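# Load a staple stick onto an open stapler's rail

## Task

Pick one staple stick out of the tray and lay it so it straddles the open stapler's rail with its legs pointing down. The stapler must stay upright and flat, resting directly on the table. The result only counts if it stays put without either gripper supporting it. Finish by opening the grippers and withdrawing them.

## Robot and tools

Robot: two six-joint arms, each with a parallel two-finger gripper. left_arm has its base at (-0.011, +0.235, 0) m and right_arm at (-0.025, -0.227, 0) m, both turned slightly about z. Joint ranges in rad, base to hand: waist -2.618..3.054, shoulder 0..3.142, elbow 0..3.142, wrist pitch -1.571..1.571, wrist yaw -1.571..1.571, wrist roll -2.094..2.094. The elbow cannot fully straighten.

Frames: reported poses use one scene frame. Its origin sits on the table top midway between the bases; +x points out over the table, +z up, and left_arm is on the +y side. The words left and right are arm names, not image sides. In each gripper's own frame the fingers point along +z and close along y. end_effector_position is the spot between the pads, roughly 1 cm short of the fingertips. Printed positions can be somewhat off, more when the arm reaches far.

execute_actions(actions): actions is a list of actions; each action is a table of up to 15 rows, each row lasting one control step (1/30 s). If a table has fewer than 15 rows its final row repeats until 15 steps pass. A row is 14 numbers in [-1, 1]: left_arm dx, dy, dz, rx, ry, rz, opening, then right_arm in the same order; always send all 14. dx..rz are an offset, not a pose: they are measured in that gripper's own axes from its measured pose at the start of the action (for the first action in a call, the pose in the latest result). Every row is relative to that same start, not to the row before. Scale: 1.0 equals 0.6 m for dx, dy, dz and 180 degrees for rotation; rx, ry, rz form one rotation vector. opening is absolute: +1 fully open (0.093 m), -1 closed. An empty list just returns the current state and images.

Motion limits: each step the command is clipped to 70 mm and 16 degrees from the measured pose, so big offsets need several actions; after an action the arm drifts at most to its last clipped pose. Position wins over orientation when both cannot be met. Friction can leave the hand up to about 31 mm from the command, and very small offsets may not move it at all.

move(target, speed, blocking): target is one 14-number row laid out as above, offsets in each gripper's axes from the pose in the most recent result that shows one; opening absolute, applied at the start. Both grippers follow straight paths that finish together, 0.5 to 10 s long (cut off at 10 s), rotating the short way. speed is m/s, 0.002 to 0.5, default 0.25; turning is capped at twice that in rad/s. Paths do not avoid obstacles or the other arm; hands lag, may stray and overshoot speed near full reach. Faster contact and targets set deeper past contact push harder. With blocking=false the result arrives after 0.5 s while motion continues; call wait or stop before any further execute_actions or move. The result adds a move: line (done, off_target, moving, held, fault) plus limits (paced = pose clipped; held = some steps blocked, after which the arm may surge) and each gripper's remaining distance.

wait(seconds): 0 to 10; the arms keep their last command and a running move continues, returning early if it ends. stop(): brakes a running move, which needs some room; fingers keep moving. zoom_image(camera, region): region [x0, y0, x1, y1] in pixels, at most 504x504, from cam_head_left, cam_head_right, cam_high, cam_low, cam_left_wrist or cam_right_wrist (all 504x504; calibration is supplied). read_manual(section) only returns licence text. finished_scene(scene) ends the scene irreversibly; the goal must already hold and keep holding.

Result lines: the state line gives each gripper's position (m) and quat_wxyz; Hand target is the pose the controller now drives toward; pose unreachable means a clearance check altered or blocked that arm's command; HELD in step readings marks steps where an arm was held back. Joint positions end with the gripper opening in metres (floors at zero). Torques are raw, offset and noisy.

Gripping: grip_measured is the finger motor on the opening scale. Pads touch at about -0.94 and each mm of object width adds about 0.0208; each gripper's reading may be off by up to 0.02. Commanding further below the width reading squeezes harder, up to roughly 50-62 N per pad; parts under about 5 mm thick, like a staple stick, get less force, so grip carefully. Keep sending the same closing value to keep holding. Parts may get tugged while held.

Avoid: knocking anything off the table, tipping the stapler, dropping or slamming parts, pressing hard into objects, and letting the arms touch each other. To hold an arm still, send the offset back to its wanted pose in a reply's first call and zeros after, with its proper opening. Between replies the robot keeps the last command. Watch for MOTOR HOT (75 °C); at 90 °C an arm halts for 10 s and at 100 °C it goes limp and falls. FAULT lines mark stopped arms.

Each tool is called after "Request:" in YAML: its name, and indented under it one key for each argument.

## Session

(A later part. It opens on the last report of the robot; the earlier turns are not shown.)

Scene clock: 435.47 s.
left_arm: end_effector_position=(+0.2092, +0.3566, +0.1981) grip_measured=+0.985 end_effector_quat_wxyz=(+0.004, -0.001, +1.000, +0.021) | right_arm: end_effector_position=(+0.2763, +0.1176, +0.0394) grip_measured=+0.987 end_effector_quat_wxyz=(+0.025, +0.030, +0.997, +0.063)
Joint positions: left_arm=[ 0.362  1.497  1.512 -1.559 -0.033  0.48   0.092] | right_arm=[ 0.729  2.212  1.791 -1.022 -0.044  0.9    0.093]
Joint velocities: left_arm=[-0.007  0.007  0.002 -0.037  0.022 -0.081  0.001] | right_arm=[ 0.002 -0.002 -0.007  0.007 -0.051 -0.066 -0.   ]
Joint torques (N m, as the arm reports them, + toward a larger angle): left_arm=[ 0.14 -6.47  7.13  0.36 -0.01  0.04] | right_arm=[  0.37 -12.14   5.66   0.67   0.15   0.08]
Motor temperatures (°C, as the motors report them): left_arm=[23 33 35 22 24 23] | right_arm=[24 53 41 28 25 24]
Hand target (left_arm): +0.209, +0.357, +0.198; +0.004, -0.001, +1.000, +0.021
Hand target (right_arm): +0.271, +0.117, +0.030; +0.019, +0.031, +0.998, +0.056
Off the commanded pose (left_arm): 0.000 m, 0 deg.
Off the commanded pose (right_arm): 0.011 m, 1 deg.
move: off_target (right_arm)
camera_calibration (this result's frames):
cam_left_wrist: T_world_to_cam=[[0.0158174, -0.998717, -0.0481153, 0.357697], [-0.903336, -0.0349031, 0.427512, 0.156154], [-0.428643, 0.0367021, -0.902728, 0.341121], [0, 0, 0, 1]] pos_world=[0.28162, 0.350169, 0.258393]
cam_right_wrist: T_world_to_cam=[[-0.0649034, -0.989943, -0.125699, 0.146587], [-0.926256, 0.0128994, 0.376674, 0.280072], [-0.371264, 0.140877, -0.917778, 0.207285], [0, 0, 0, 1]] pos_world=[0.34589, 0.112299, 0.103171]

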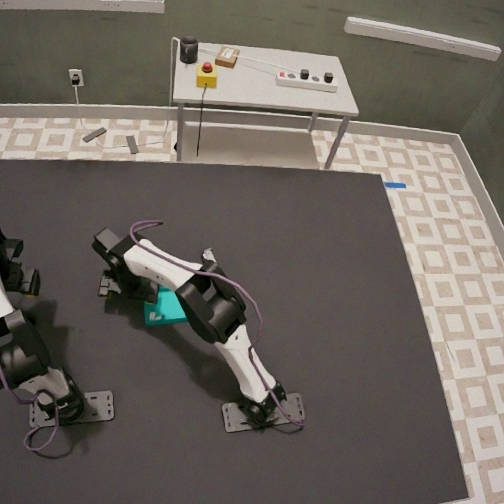

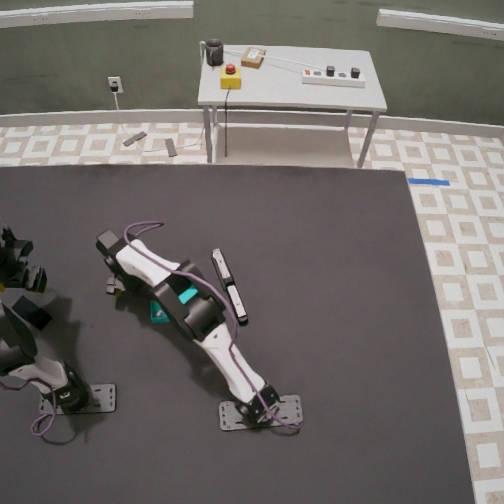

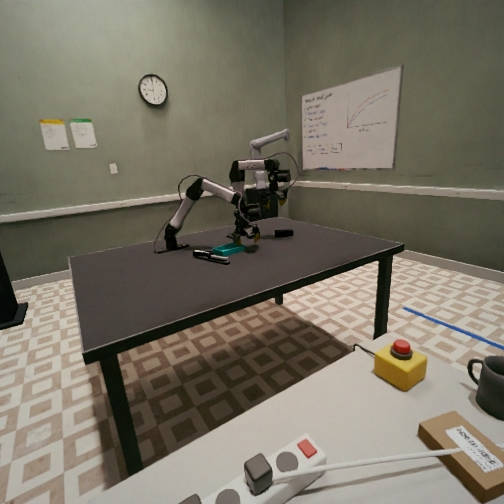

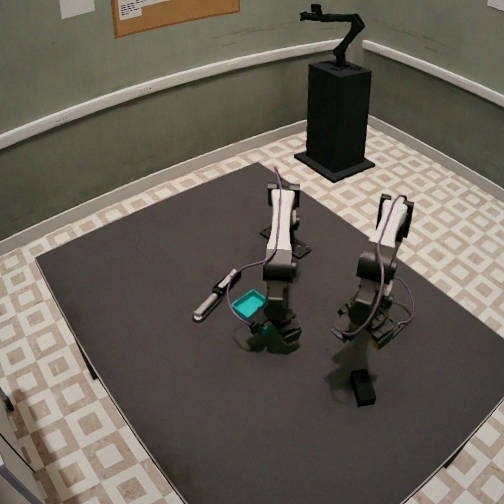

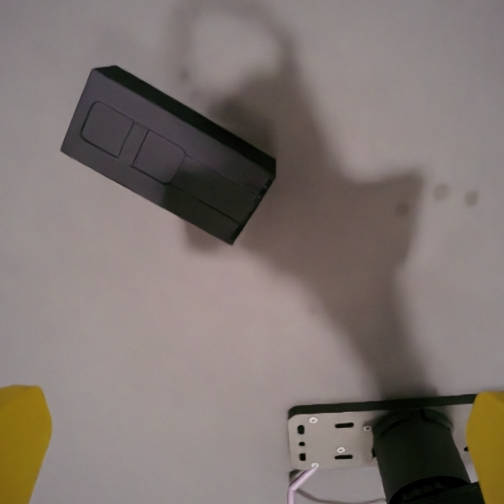

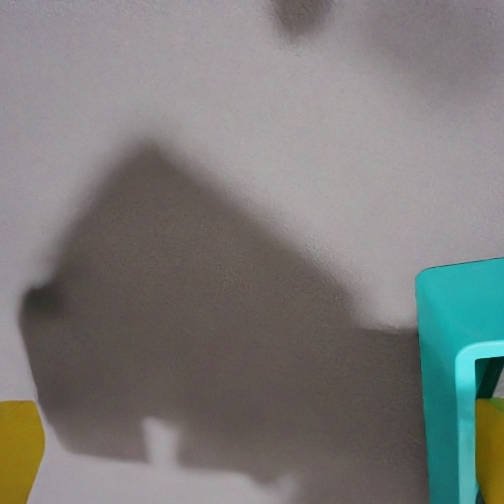

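Request:
move:
  target: [0,0,0,0,0,0,1,0.005,-0.025,0,0.03,0.02,0,1]
  speed: 0.02

Request:
move:
  target: [0,0,0,0,0,0,1,0.01,-0.008,0.03,0.01,0.007,0,1]
  speed: 0.02

Request:
zoom_image:
  camera: "cam_head_left"
  region: [100,260,220,340]

Scene clock: 451.30 s.
left_arm: end_effector_position=(+0.2092, +0.3566, +0.1981) grip_measured=+0.985 end_effector_quat_wxyz=(+0.004, -0.001, +1.000, +0.021) | right_arm: end_effector_position=(+0.2683, +0.1056, +0.0415) grip_measured=+0.987 end_effector_quat_wxyz=(-0.007, +0.030, +0.999, +0.026)
Joint positions: left_arm=[ 0.362  1.497  1.512 -1.559 -0.033  0.48   0.092] | right_arm=[ 0.724  2.249  1.868 -1.159 -0.044  0.892  0.093]
Joint velocities: left_arm=[-0.002 -0.027 -0.007 -0.022  0.007  0.007 -0.   ] | right_arm=[ 0.002  0.002  0.002 -0.037 -0.022 -0.022  0.001]
Joint torques (N m, as the arm reports them, + toward a larger angle): left_arm=[ 0.09 -6.49  7.18  0.36  0.    0.05] | right_arm=[ -0.93 -11.63   9.21   0.3    0.21  -0.06]
Motor temperatures (°C, as the motors report them): left_arm=[23 33 35 22 24 23] | right_arm=[24 55 41 28 25 24]
Hand target (left_arm): +0.209, +0.357, +0.198; +0.004, -0.001, +1.000, +0.021
Hand target (right_arm): +0.272, +0.103, +0.037; -0.008, +0.029, +0.999, +0.017
Off the commanded pose (left_arm): 0.000 m, 0 deg.
Off the commanded pose (right_arm): 0.006 m, 1 deg.
move: done
camera_calibration (this result's frames):
cam_left_wrist: T_world_to_cam=[[0.0158174, -0.998717, -0.0481153, 0.357697], [-0.903336, -0.0349031, 0.427512, 0.156154], [-0.428643, 0.0367021, -0.902728, 0.341121], [0, 0, 0, 1]] pos_world=[0.28162, 0.350169, 0.258393]
cam_right_wrist: T_world_to_cam=[[-0.0668217, -0.996544, -0.049352, 0.13257], [-0.900033, 0.038853, 0.434087, 0.259873], [-0.430669, 0.0734248, -0.899518, 0.230138], [0, 0, 0, 1]] pos_world=[0.341865, 0.105117, 0.100748]

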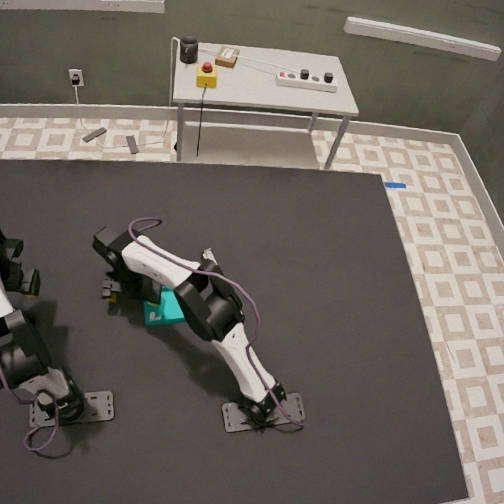

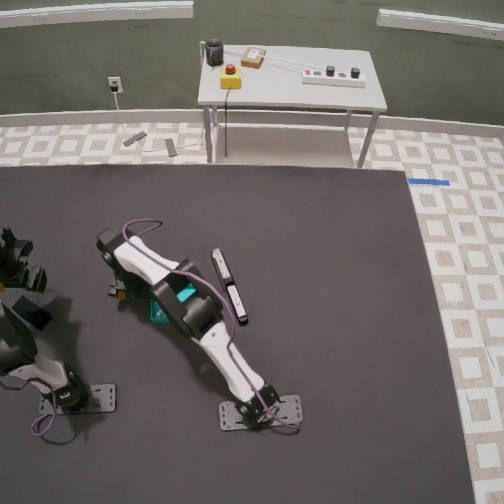

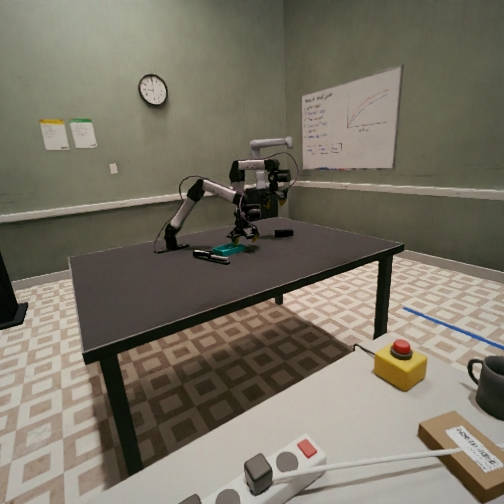

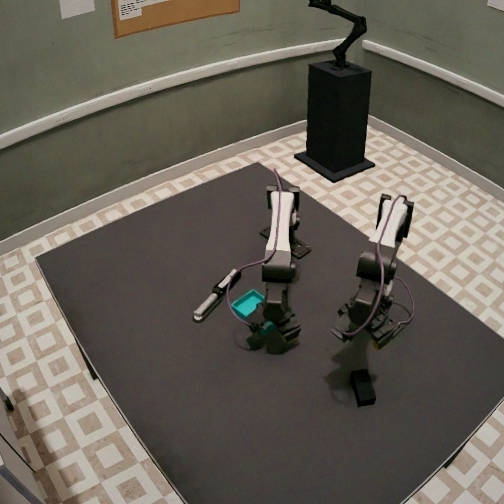

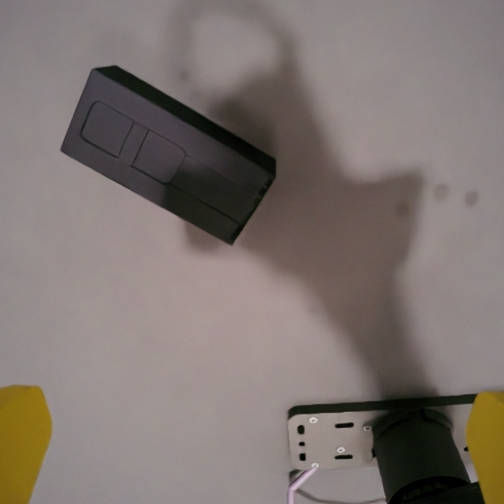

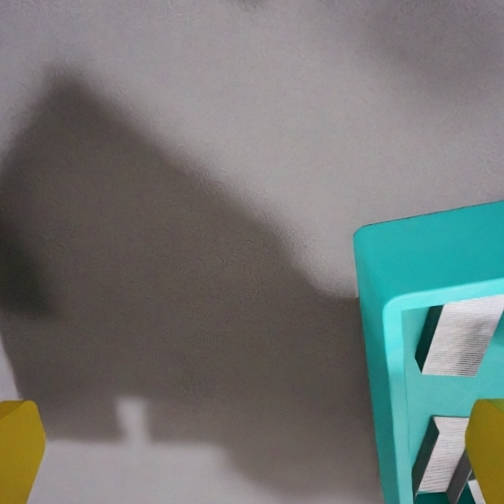

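Scene clock: 452.57 s.
left_arm: end_effector_position=(+0.2092, +0.3566, +0.1981) grip_measured=+0.985 end_effector_quat_wxyz=(+0.004, -0.001, +1.000, +0.021) | right_arm: end_effector_position=(+0.2671, +0.1043, +0.0383) grip_measured=+0.987 end_effector_quat_wxyz=(-0.008, +0.030, +0.999, +0.024)
Joint positions: left_arm=[ 0.362  1.497  1.512 -1.559 -0.033  0.48   0.092] | right_arm=[ 0.724  2.249  1.855 -1.152 -0.044  0.892  0.093]
Joint velocities: left_arm=[-0.022  0.007 -0.002 -0.037  0.007 -0.037  0.001] | right_arm=[ 0.002 -0.007 -0.017  0.007 -0.022 -0.022  0.   ]
Joint torques (N m, as the arm reports them, + toward a larger angle): left_arm=[ 0.19 -6.53  7.11  0.37  0.01  0.05] | right_arm=[  0.25 -11.25   5.38   0.45   0.18   0.08]
Motor temperatures (°C, as the motors report them): left_arm=[23 33 35 22 24 23] | right_arm=[24 55 41 28 25 24]
Hand target (left_arm): +0.209, +0.357, +0.198; +0.004, -0.001, +1.000, +0.021
Hand target (right_arm): +0.262, +0.102, +0.024; -0.018, +0.029, +0.999, +0.011
Off the commanded pose (left_arm): 0.000 m, 0 deg.
Off the commanded pose (right_arm): 0.016 m, 2 deg.
move: off_target (right_arm)
camera_calibration (this result's frames):
cam_left_wrist: T_world_to_cam=[[0.0158174, -0.998717, -0.0481153, 0.357697], [-0.903336, -0.0349031, 0.427512, 0.156154], [-0.428643, 0.0367021, -0.902728, 0.341121], [0, 0, 0, 1]] pos_world=[0.28162, 0.350169, 0.258393]
cam_right_wrist: T_world_to_cam=[[-0.0669917, -0.99673, -0.0451773, 0.130944], [-0.898466, 0.0405725, 0.437165, 0.25952], [-0.433903, 0.0698767, -0.898246, 0.22805], [0, 0, 0, 1]] pos_world=[0.340893, 0.104051, 0.0973079]

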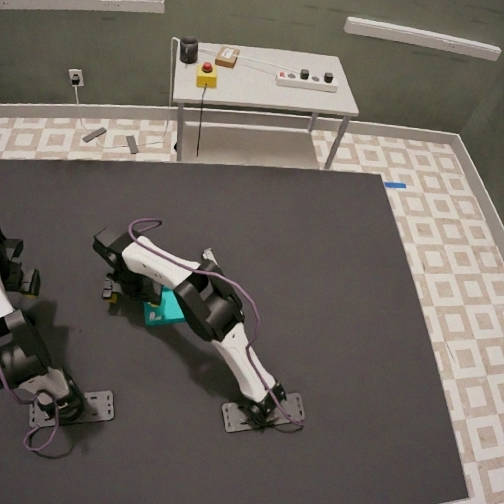

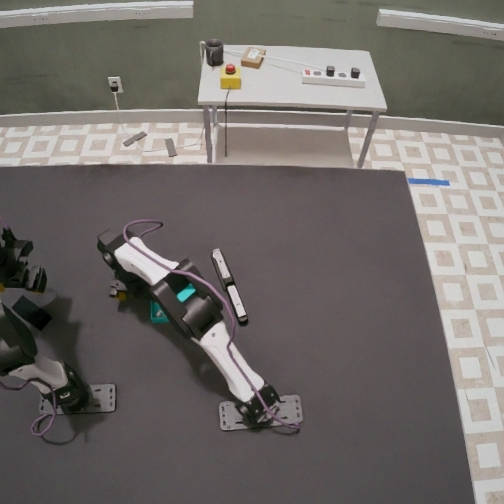

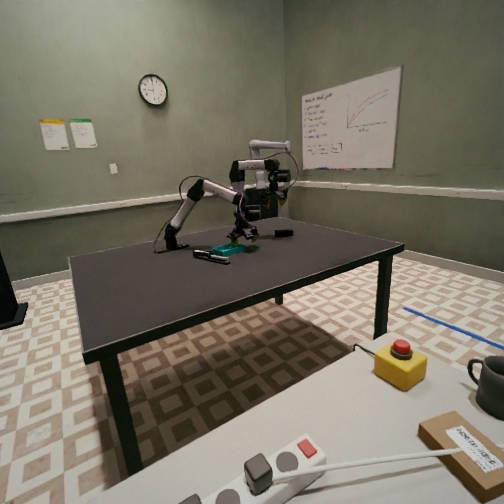

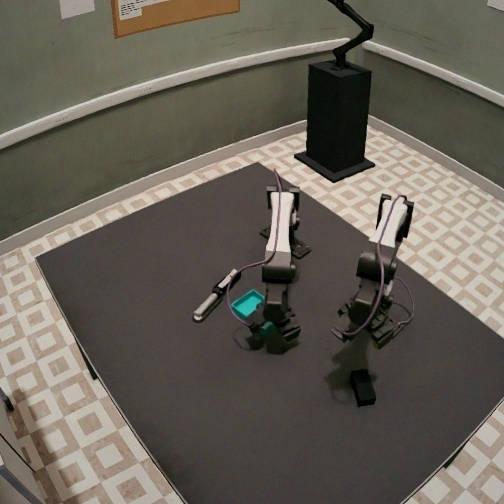

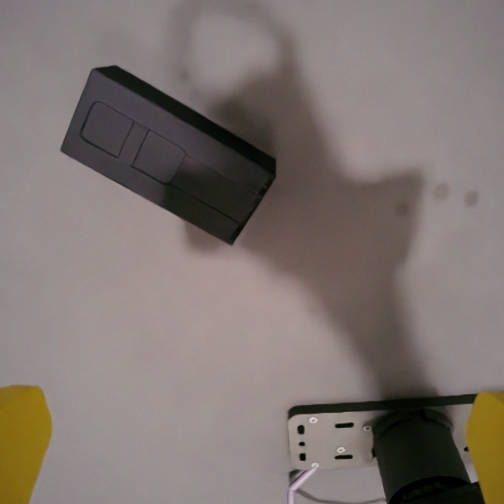

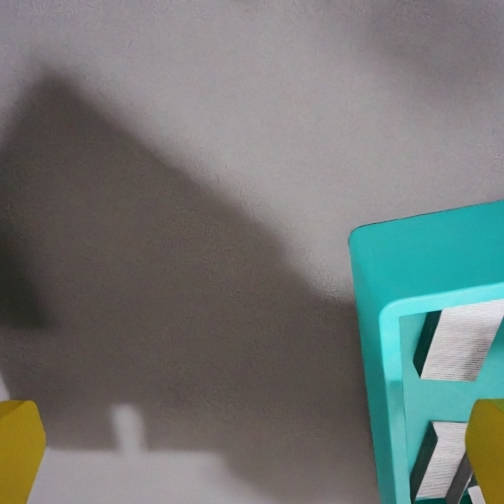

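Region (100, 260, 220, 340) of cam_head_left's 504x504 image, scaled by 4.200, with more detail than that image has.

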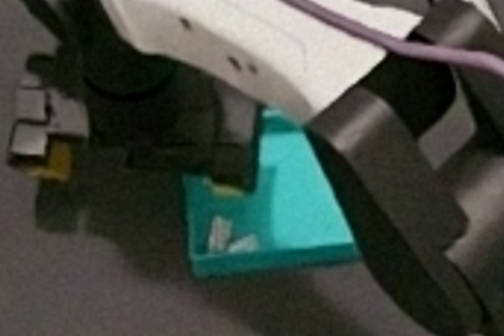

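Request:
move:
  target: [0,0,0,0,0,0,1,-0.008,0.004,0.04,0,0,0,1]
  speed: 0.02

Request:
zoom_image:
  camera: "cam_head_left"
  region: [100,260,220,340]

Scene clock: 460.50 s.
left_arm: end_effector_position=(+0.2092, +0.3566, +0.1981) grip_measured=+0.985 end_effector_quat_wxyz=(+0.004, -0.001, +1.000, +0.021) | right_arm: end_effector_position=(+0.2736, +0.1115, +0.0319) grip_measured=+0.987 end_effector_quat_wxyz=(+0.001, +0.029, +0.999, +0.035)
Joint positions: left_arm=[ 0.362  1.497  1.512 -1.559 -0.033  0.48   0.092] | right_arm=[ 0.724  2.265  1.855 -1.107 -0.044  0.892  0.093]
Joint velocities: left_arm=[-0.007 -0.002 -0.012 -0.022 -0.051  0.007 -0.002] | right_arm=[ 0.017  0.007  0.012 -0.037 -0.007  0.051 -0.   ]
Joint torques (N m, as the arm reports them, + toward a larger angle): left_arm=[ 0.12 -6.47  7.09  0.37  0.01  0.04] | right_arm=[ -0.44 -11.35   5.11   0.64   0.11  -0.04]
Motor temperatures (°C, as the motors report them): left_arm=[23 33 35 22 24 23] | right_arm=[24 55 40 28 25 24]
Hand target (left_arm): +0.209, +0.357, +0.198; +0.004, -0.001, +1.000, +0.021
Hand target (right_arm): +0.271, +0.107, +0.015; -0.008, +0.030, +0.999, +0.024
Off the commanded pose (left_arm): 0.000 m, 0 deg.
Off the commanded pose (right_arm): 0.018 m, 2 deg.
move: off_target (right_arm)
camera_calibration (this result's frames):
cam_left_wrist: T_world_to_cam=[[0.0158174, -0.998717, -0.0481153, 0.357697], [-0.903336, -0.0349031, 0.427512, 0.156154], [-0.428643, 0.0367021, -0.902728, 0.341121], [0, 0, 0, 1]] pos_world=[0.28162, 0.350169, 0.258393]
cam_right_wrist: T_world_to_cam=[[-0.0658708, -0.9955, -0.0681188, 0.138551], [-0.906947, 0.0312665, 0.420083, 0.271813], [-0.416062, 0.0894514, -0.904926, 0.217804], [0, 0, 0, 1]] pos_world=[0.346266, 0.109946, 0.0923501]

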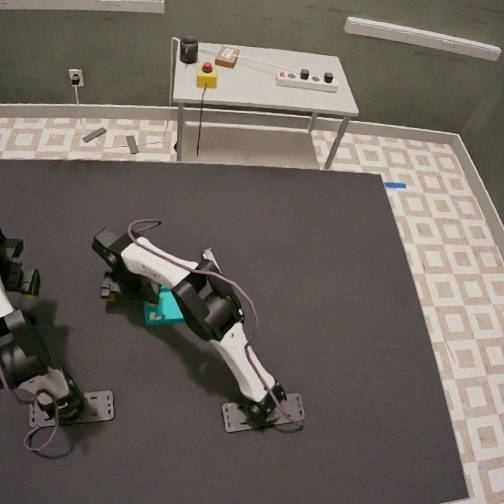

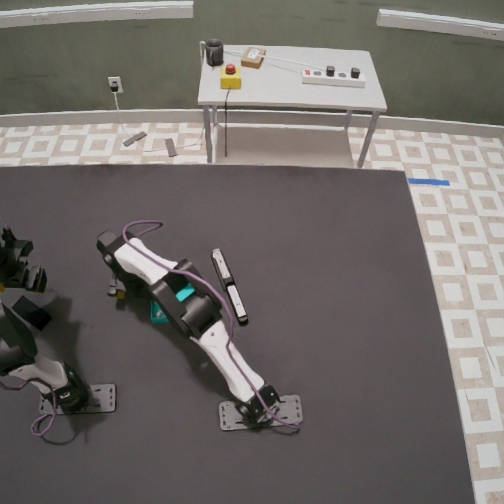

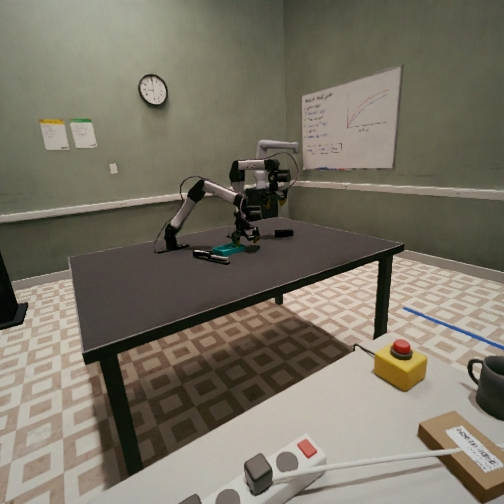

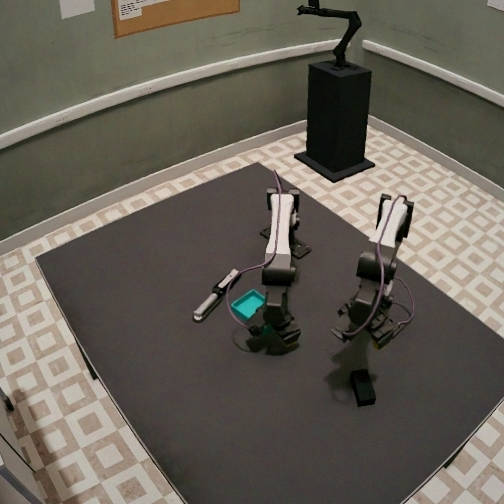

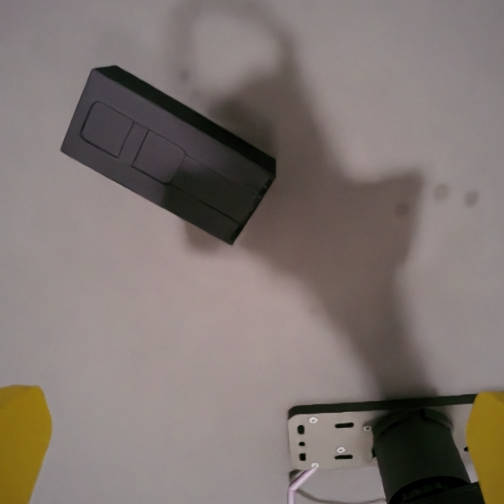

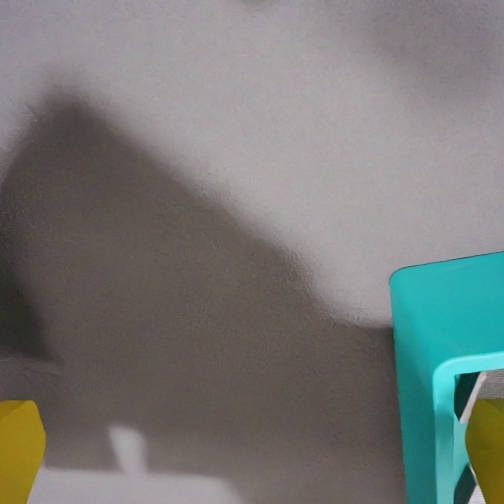

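Region (100, 260, 220, 340) of cam_head_left's 504x504 image, scaled by 4.200, with more detail than that image has.

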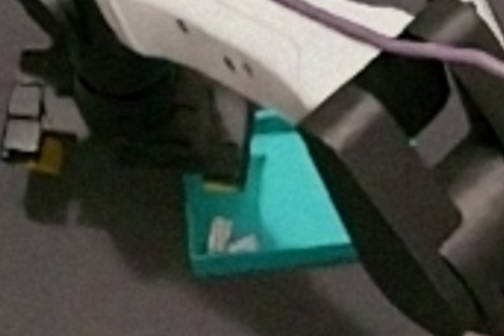

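Request:
move:
  target: [0,0,0,0,0,0,1,0,0,0.03,0,0,0,1]
  speed: 0.02

Request:
move:
  target: [0,0,0,0,0,0,1,0.005,-0.065,0.02,0,0,0,1]
  speed: 0.015

Request:
zoom_image:
  camera: "cam_head_left"
  region: [100,260,220,340]

Scene clock: 468.83 s.
left_arm: end_effector_position=(+0.2092, +0.3566, +0.1981) grip_measured=+0.985 end_effector_quat_wxyz=(+0.004, -0.001, +1.000, +0.021) | right_arm: end_effector_position=(+0.2744, +0.1123, +0.0312) grip_measured=+0.987 end_effector_quat_wxyz=(+0.003, +0.029, +0.999, +0.037)
Joint positions: left_arm=[ 0.362  1.497  1.512 -1.559 -0.033  0.48   0.092] | right_arm=[ 0.724  2.265  1.852 -1.099 -0.044  0.892  0.093]
Joint velocities: left_arm=[-0.012 -0.017 -0.012 -0.007 -0.037 -0.007  0.001] | right_arm=[-0.012 -0.002 -0.017 -0.022  0.007  0.022  0.001]
Joint torques (N m, as the arm reports them, + toward a larger angle): left_arm=[ 0.17 -6.42  7.09  0.36  0.    0.06] | right_arm=[ -0.01 -11.68   4.27   0.86   0.15   0.05]
Motor temperatures (°C, as the motors report them): left_arm=[23 33 35 22 24 23] | right_arm=[24 55 40 28 25 24]
Hand target (left_arm): +0.209, +0.357, +0.198; +0.004, -0.001, +1.000, +0.021
Hand target (right_arm): +0.273, +0.112, +0.014; +0.001, +0.029, +0.999, +0.034
Off the commanded pose (left_arm): 0.000 m, 0 deg.
Off the commanded pose (right_arm): 0.017 m, 0 deg.
move: off_target (right_arm)
camera_calibration (this result's frames):
cam_left_wrist: T_world_to_cam=[[0.0158174, -0.998717, -0.0481153, 0.357697], [-0.903336, -0.0349031, 0.427512, 0.156154], [-0.428643, 0.0367021, -0.902728, 0.341121], [0, 0, 0, 1]] pos_world=[0.28162, 0.350169, 0.258393]
cam_right_wrist: T_world_to_cam=[[-0.0656368, -0.995244, -0.0719868, 0.139365], [-0.908346, 0.0297321, 0.417162, 0.273378], [-0.413038, 0.0927701, -0.905977, 0.216238], [0, 0, 0, 1]] pos_world=[0.346783, 0.110513, 0.091896]

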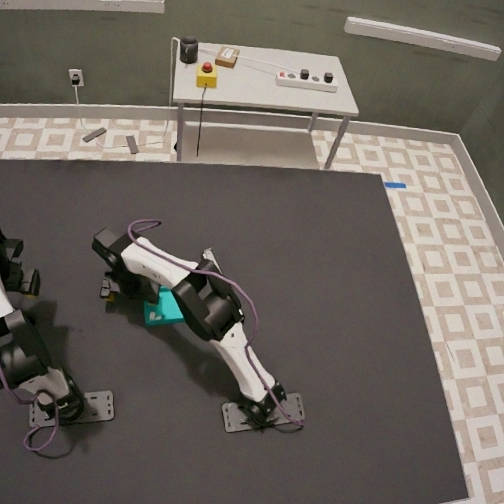

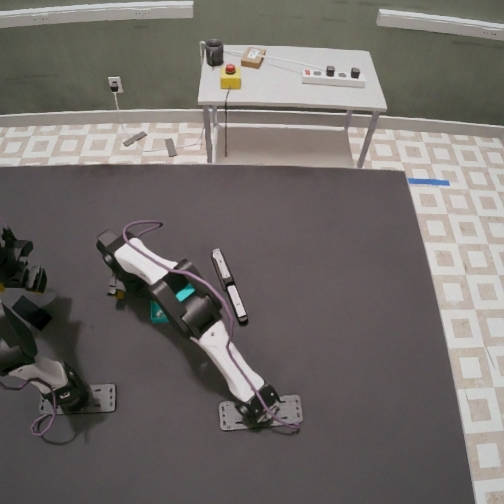

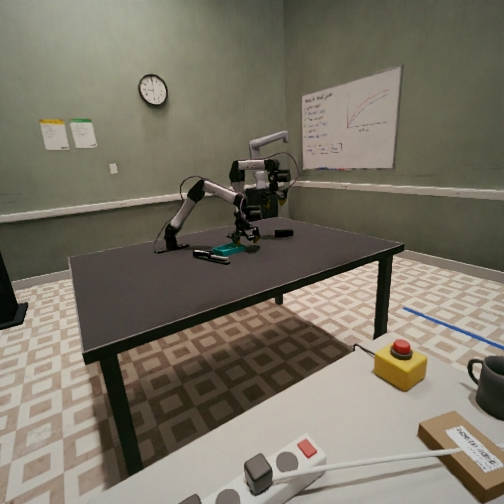

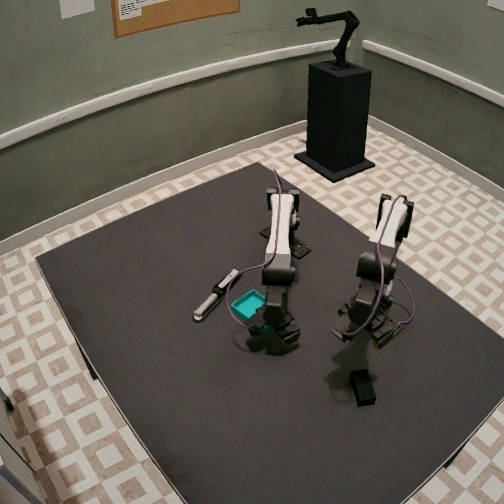

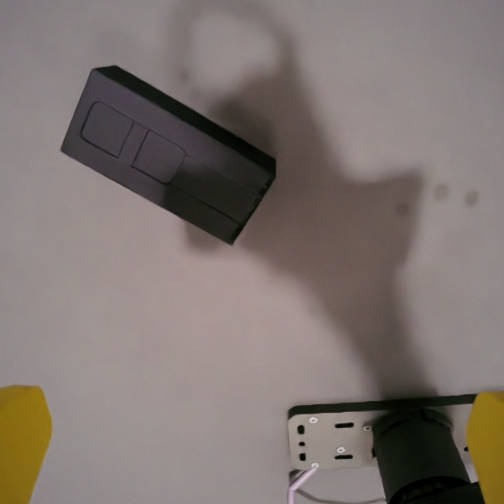

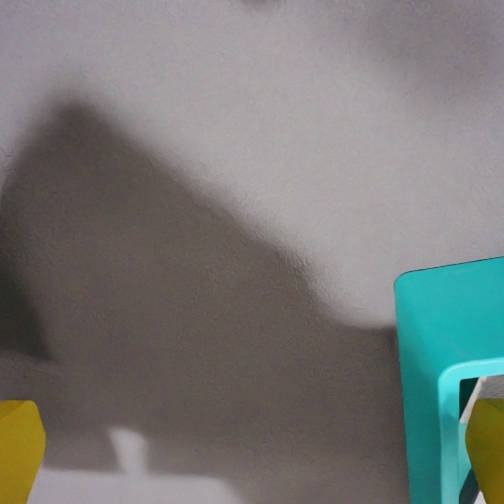

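Scene clock: 471.80 s.
left_arm: end_effector_position=(+0.2092, +0.3566, +0.1981) grip_measured=+0.985 end_effector_quat_wxyz=(+0.004, -0.001, +1.000, +0.021) | right_arm: end_effector_position=(+0.2741, +0.0882, +0.0326) grip_measured=+0.987 end_effector_quat_wxyz=(+0.021, +0.027, +0.998, +0.055)
Joint positions: left_arm=[ 0.362  1.497  1.512 -1.559 -0.033  0.48   0.092] | right_arm=[ 0.687  2.144  1.655 -0.974 -0.044  0.851  0.093]
Joint velocities: left_arm=[-0.002  0.012 -0.002  0.007  0.037 -0.007  0.   ] | right_arm=[-0.002 -0.012 -0.007  0.022 -0.051  0.037  0.001]
Joint torques (N m, as the arm reports them, + toward a larger angle): left_arm=[ 0.17 -6.47  7.12  0.37  0.    0.06] | right_arm=[ -1.47 -11.19   3.75   0.62   0.11  -0.1 ]
Motor temperatures (°C, as the motors report them): left_arm=[23 33 35 22 24 23] | right_arm=[24 56 40 28 25 24]
Hand target (left_arm): +0.209, +0.357, +0.198; +0.004, -0.001, +1.000, +0.021
Hand target (right_arm): +0.269, +0.075, +0.017; +0.003, +0.030, +0.999, +0.036
Off the commanded pose (left_arm): 0.000 m, 0 deg.
Off the commanded pose (right_arm): 0.022 m, 3 deg.
move: off_target (right_arm)
camera_calibration (this result's frames):
cam_left_wrist: T_world_to_cam=[[0.0158174, -0.998717, -0.0481153, 0.357697], [-0.903336, -0.0349031, 0.427512, 0.156154], [-0.428643, 0.0367021, -0.902728, 0.341121], [0, 0, 0, 1]] pos_world=[0.28162, 0.350169, 0.258393]
cam_right_wrist: T_world_to_cam=[[-0.0590025, -0.99231, -0.108809, 0.114566], [-0.923426, 0.0128482, 0.383561, 0.280001], [-0.379214, 0.123109, -0.917083, 0.208036], [0, 0, 0, 1]] pos_world=[0.34421, 0.0844763, 0.0958543]

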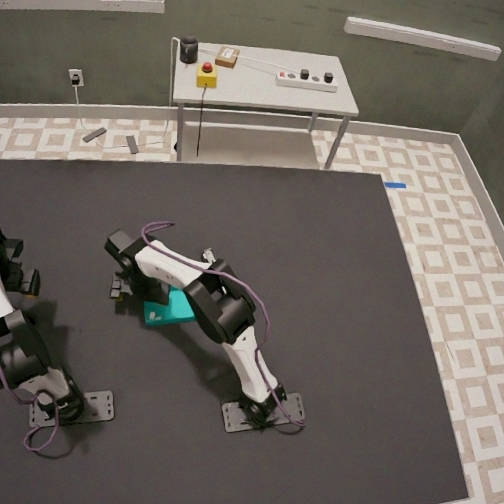

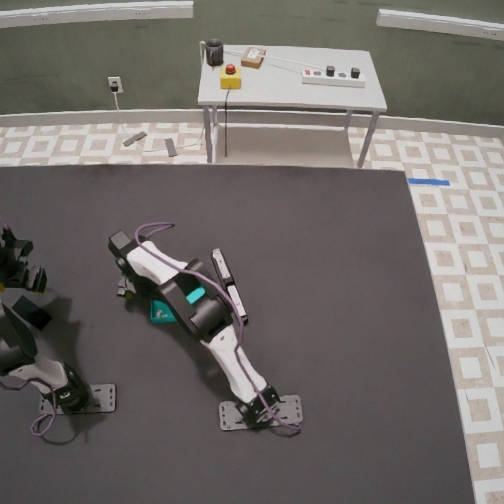

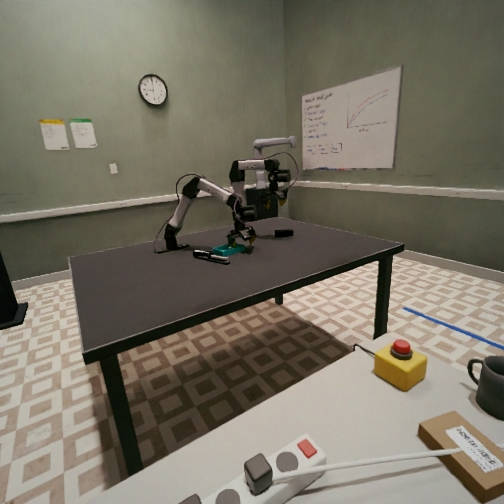

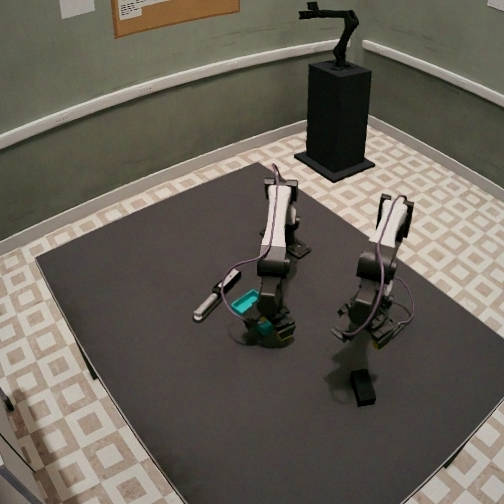

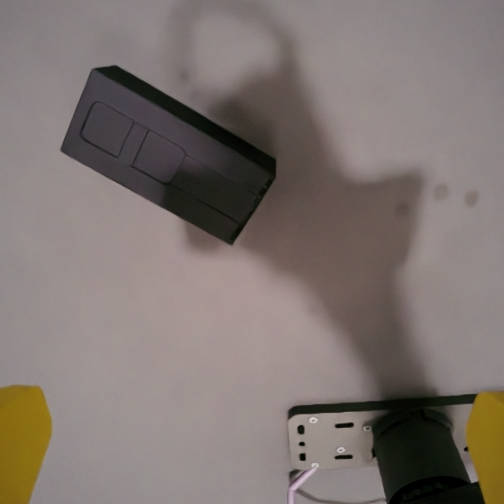

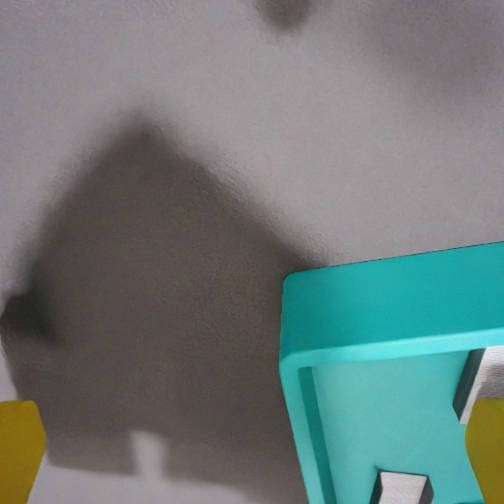

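Region (100, 260, 220, 340) of cam_head_left's 504x504 image, scaled by 4.200, with more detail than that image has.

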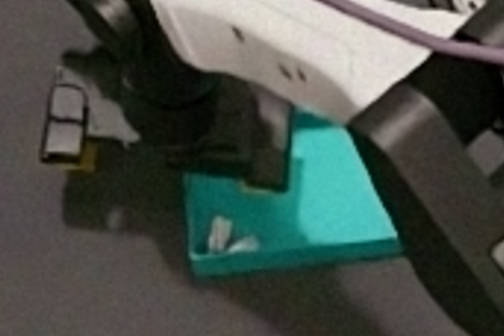

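It dragged. Lift and look.

Request:
move:
  target: [0,0,0,0,0,0,1,0,0,-0.09,0.015,0.005,0,-0.45]
  speed: 0.05

Request:
move:
  target: [0,0,0,0,0,0,1,0,-0.075,0,0,0,0,-0.45]
  speed: 0.06

Scene clock: 477.40 s.
left_arm: end_effector_position=(+0.2092, +0.3566, +0.1981) grip_measured=+0.985 end_effector_quat_wxyz=(+0.004, -0.001, +1.000, +0.021) | right_arm: end_effector_position=(+0.2692, +0.0818, +0.0770) grip_measured=-0.448 end_effector_quat_wxyz=(+0.002, +0.028, +0.999, +0.030)
Joint positions: left_arm=[ 0.362  1.497  1.512 -1.559 -0.033  0.48   0.092] | right_arm=[ 0.687  2.142  1.837 -1.218 -0.038  0.851  0.024]
Joint velocities: left_arm=[ 0.002  0.002 -0.002  0.037 -0.022 -0.051 -0.001] | right_arm=[-0.007 -0.007 -0.017  0.007  0.037  0.007 -0.001]
Joint torques (N m, as the arm reports them, + toward a larger angle): left_arm=[ 0.14 -6.48  7.16  0.37  0.01  0.07] | right_arm=[ -0.38 -13.2    9.23   0.38   0.25   0.04]
Motor temperatures (°C, as the motors report them): left_arm=[23 33 35 22 24 23] | right_arm=[24 56 40 28 25 24]
Hand target (left_arm): +0.209, +0.357, +0.198; +0.004, -0.001, +1.000, +0.021
Hand target (right_arm): +0.272, +0.082, +0.086; +0.012, +0.027, +0.999, +0.032
Off the commanded pose (left_arm): 0.000 m, 0 deg.
Off the commanded pose (right_arm): 0.010 m, 1 deg.
move: done
camera_calibration (this result's frames):
cam_left_wrist: T_world_to_cam=[[0.0158174, -0.998717, -0.0481153, 0.357697], [-0.903336, -0.0349031, 0.427512, 0.156154], [-0.428643, 0.0367021, -0.902728, 0.341121], [0, 0, 0, 1]] pos_world=[0.28162, 0.350169, 0.258393]
cam_right_wrist: T_world_to_cam=[[-0.0623474, -0.996334, -0.0585787, 0.110146], [-0.907708, 0.032204, 0.418366, 0.250017], [-0.414945, 0.0792563, -0.906388, 0.260083], [0, 0, 0, 1]] pos_world=[0.34173, 0.0810774, 0.13759]

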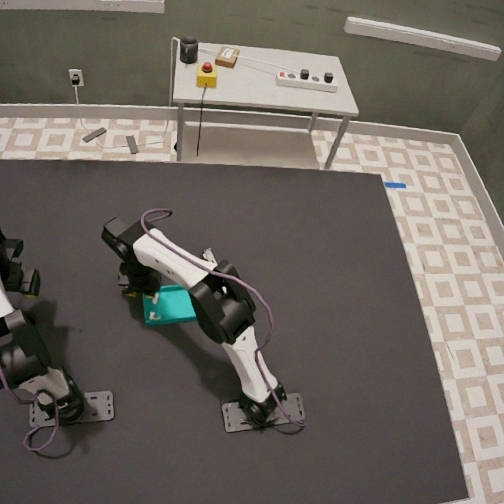

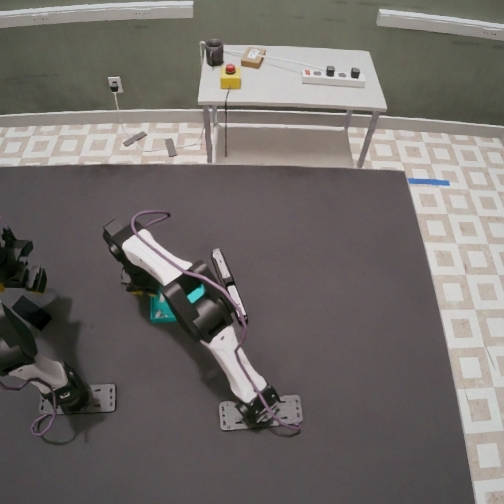

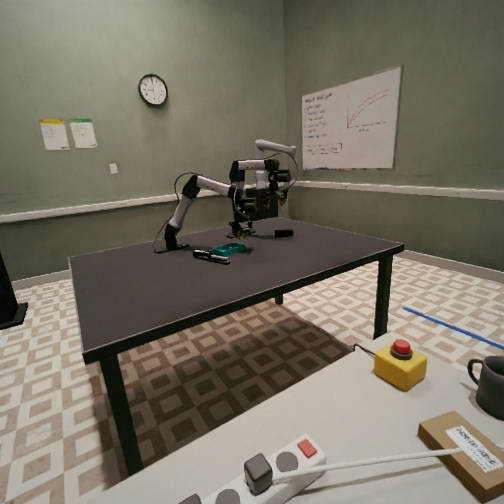

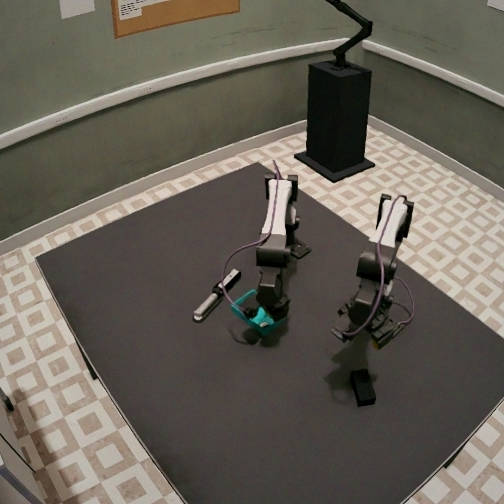

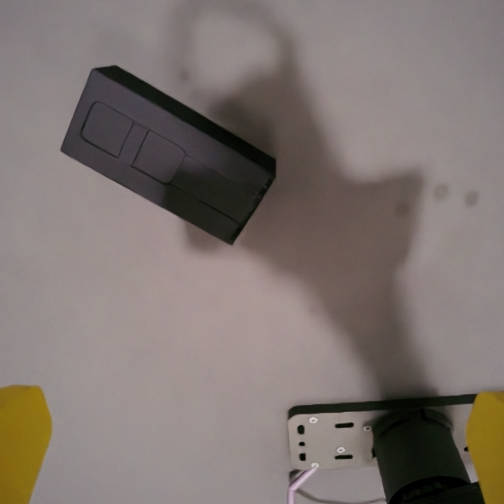

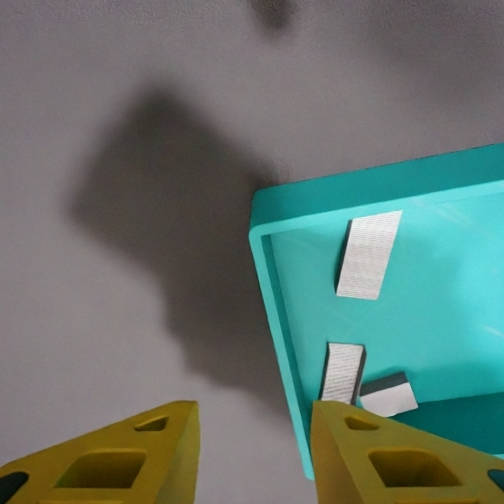

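Scene clock: 478.57 s.
left_arm: end_effector_position=(+0.2092, +0.3566, +0.1981) grip_measured=+0.985 end_effector_quat_wxyz=(+0.004, -0.001, +1.000, +0.021) | right_arm: end_effector_position=(+0.2673, +0.0403, +0.0752) grip_measured=-0.448 end_effector_quat_wxyz=(+0.002, +0.030, +0.999, +0.028)
Joint positions: left_arm=[ 0.362  1.497  1.512 -1.559 -0.033  0.48   0.092] | right_arm=[ 0.617  2.024  1.651 -1.157 -0.038  0.785  0.024]
Joint velocities: left_arm=[-0.012 -0.002 -0.002 -0.051 -0.037 -0.066 -0.001] | right_arm=[-0.012 -0.002  0.002 -0.022  0.022 -0.037 -0.   ]
Joint torques (N m, as the arm reports them, + toward a larger angle): left_arm=[ 0.14 -6.48  7.17  0.38  0.    0.06] | right_arm=[ -0.81 -12.06   5.37   0.52   0.09  -0.01]
Motor temperatures (°C, as the motors report them): left_arm=[23 33 35 22 24 23] | right_arm=[24 56 40 28 25 24]
Hand target (left_arm): +0.209, +0.357, +0.198; +0.004, -0.001, +1.000, +0.021
Hand target (right_arm): +0.266, +0.037, +0.074; +0.002, +0.028, +0.999, +0.030
Off the commanded pose (left_arm): 0.000 m, 0 deg.
Off the commanded pose (right_arm): 0.003 m, 0 deg.
move: done
camera_calibration (this result's frames):
cam_left_wrist: T_world_to_cam=[[0.0158174, -0.998717, -0.0481153, 0.357697], [-0.903336, -0.0349031, 0.427512, 0.156154], [-0.428643, 0.0367021, -0.902728, 0.341121], [0, 0, 0, 1]] pos_world=[0.28162, 0.350169, 0.258393]
cam_right_wrist: T_world_to_cam=[[-0.0670694, -0.996302, -0.0537117, 0.0694163], [-0.907154, 0.0384774, 0.419037, 0.249932], [-0.41542, 0.0768293, -0.906379, 0.261171], [0, 0, 0, 1]] pos_world=[0.339878, 0.0394772, 0.135718]

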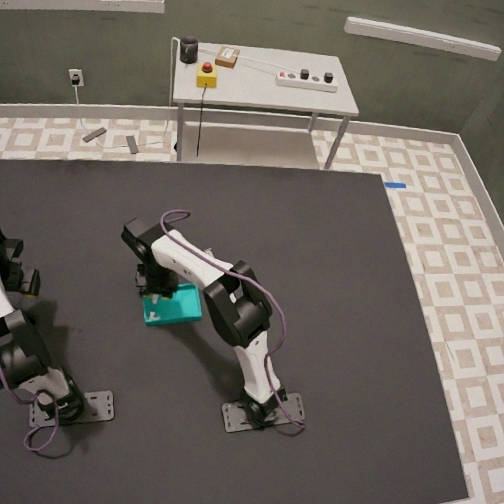

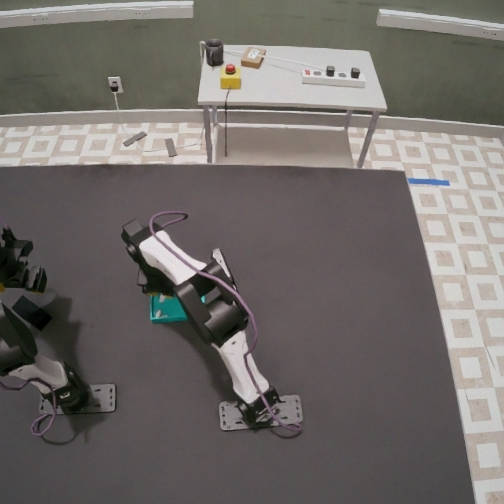

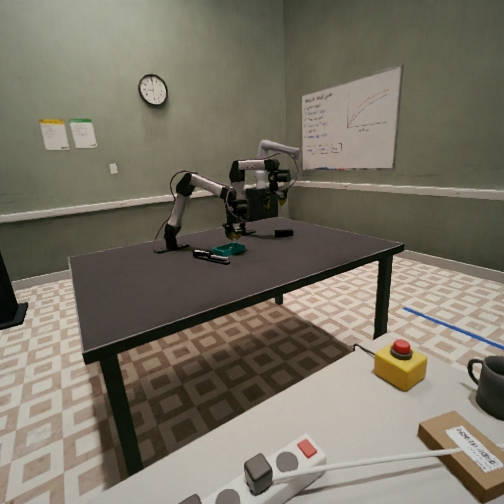

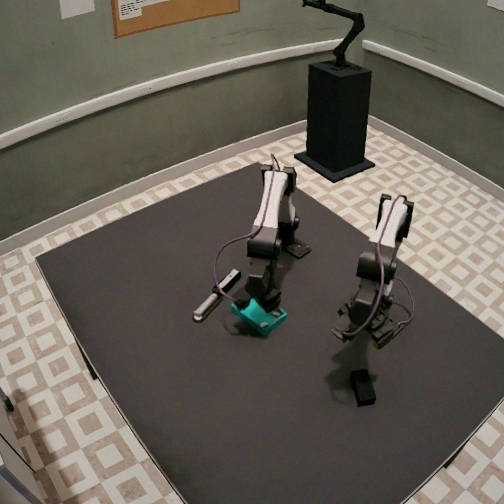

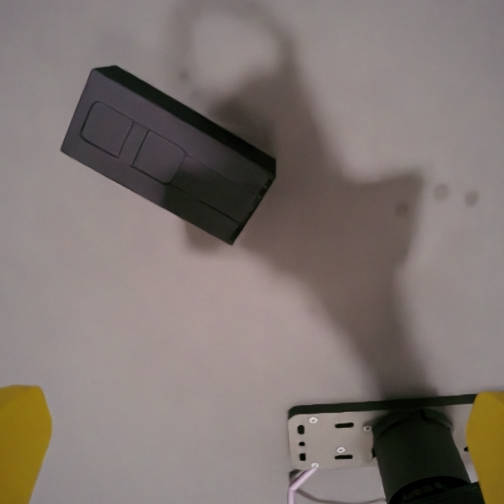

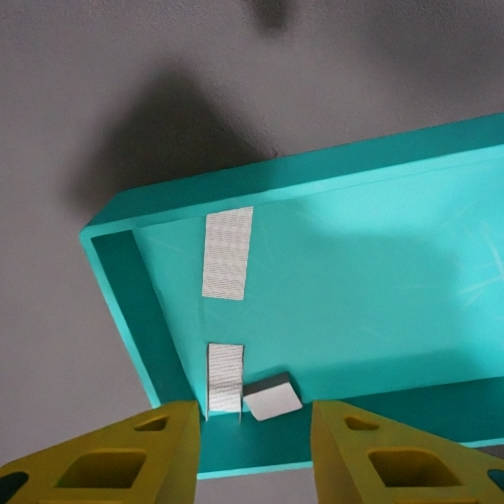

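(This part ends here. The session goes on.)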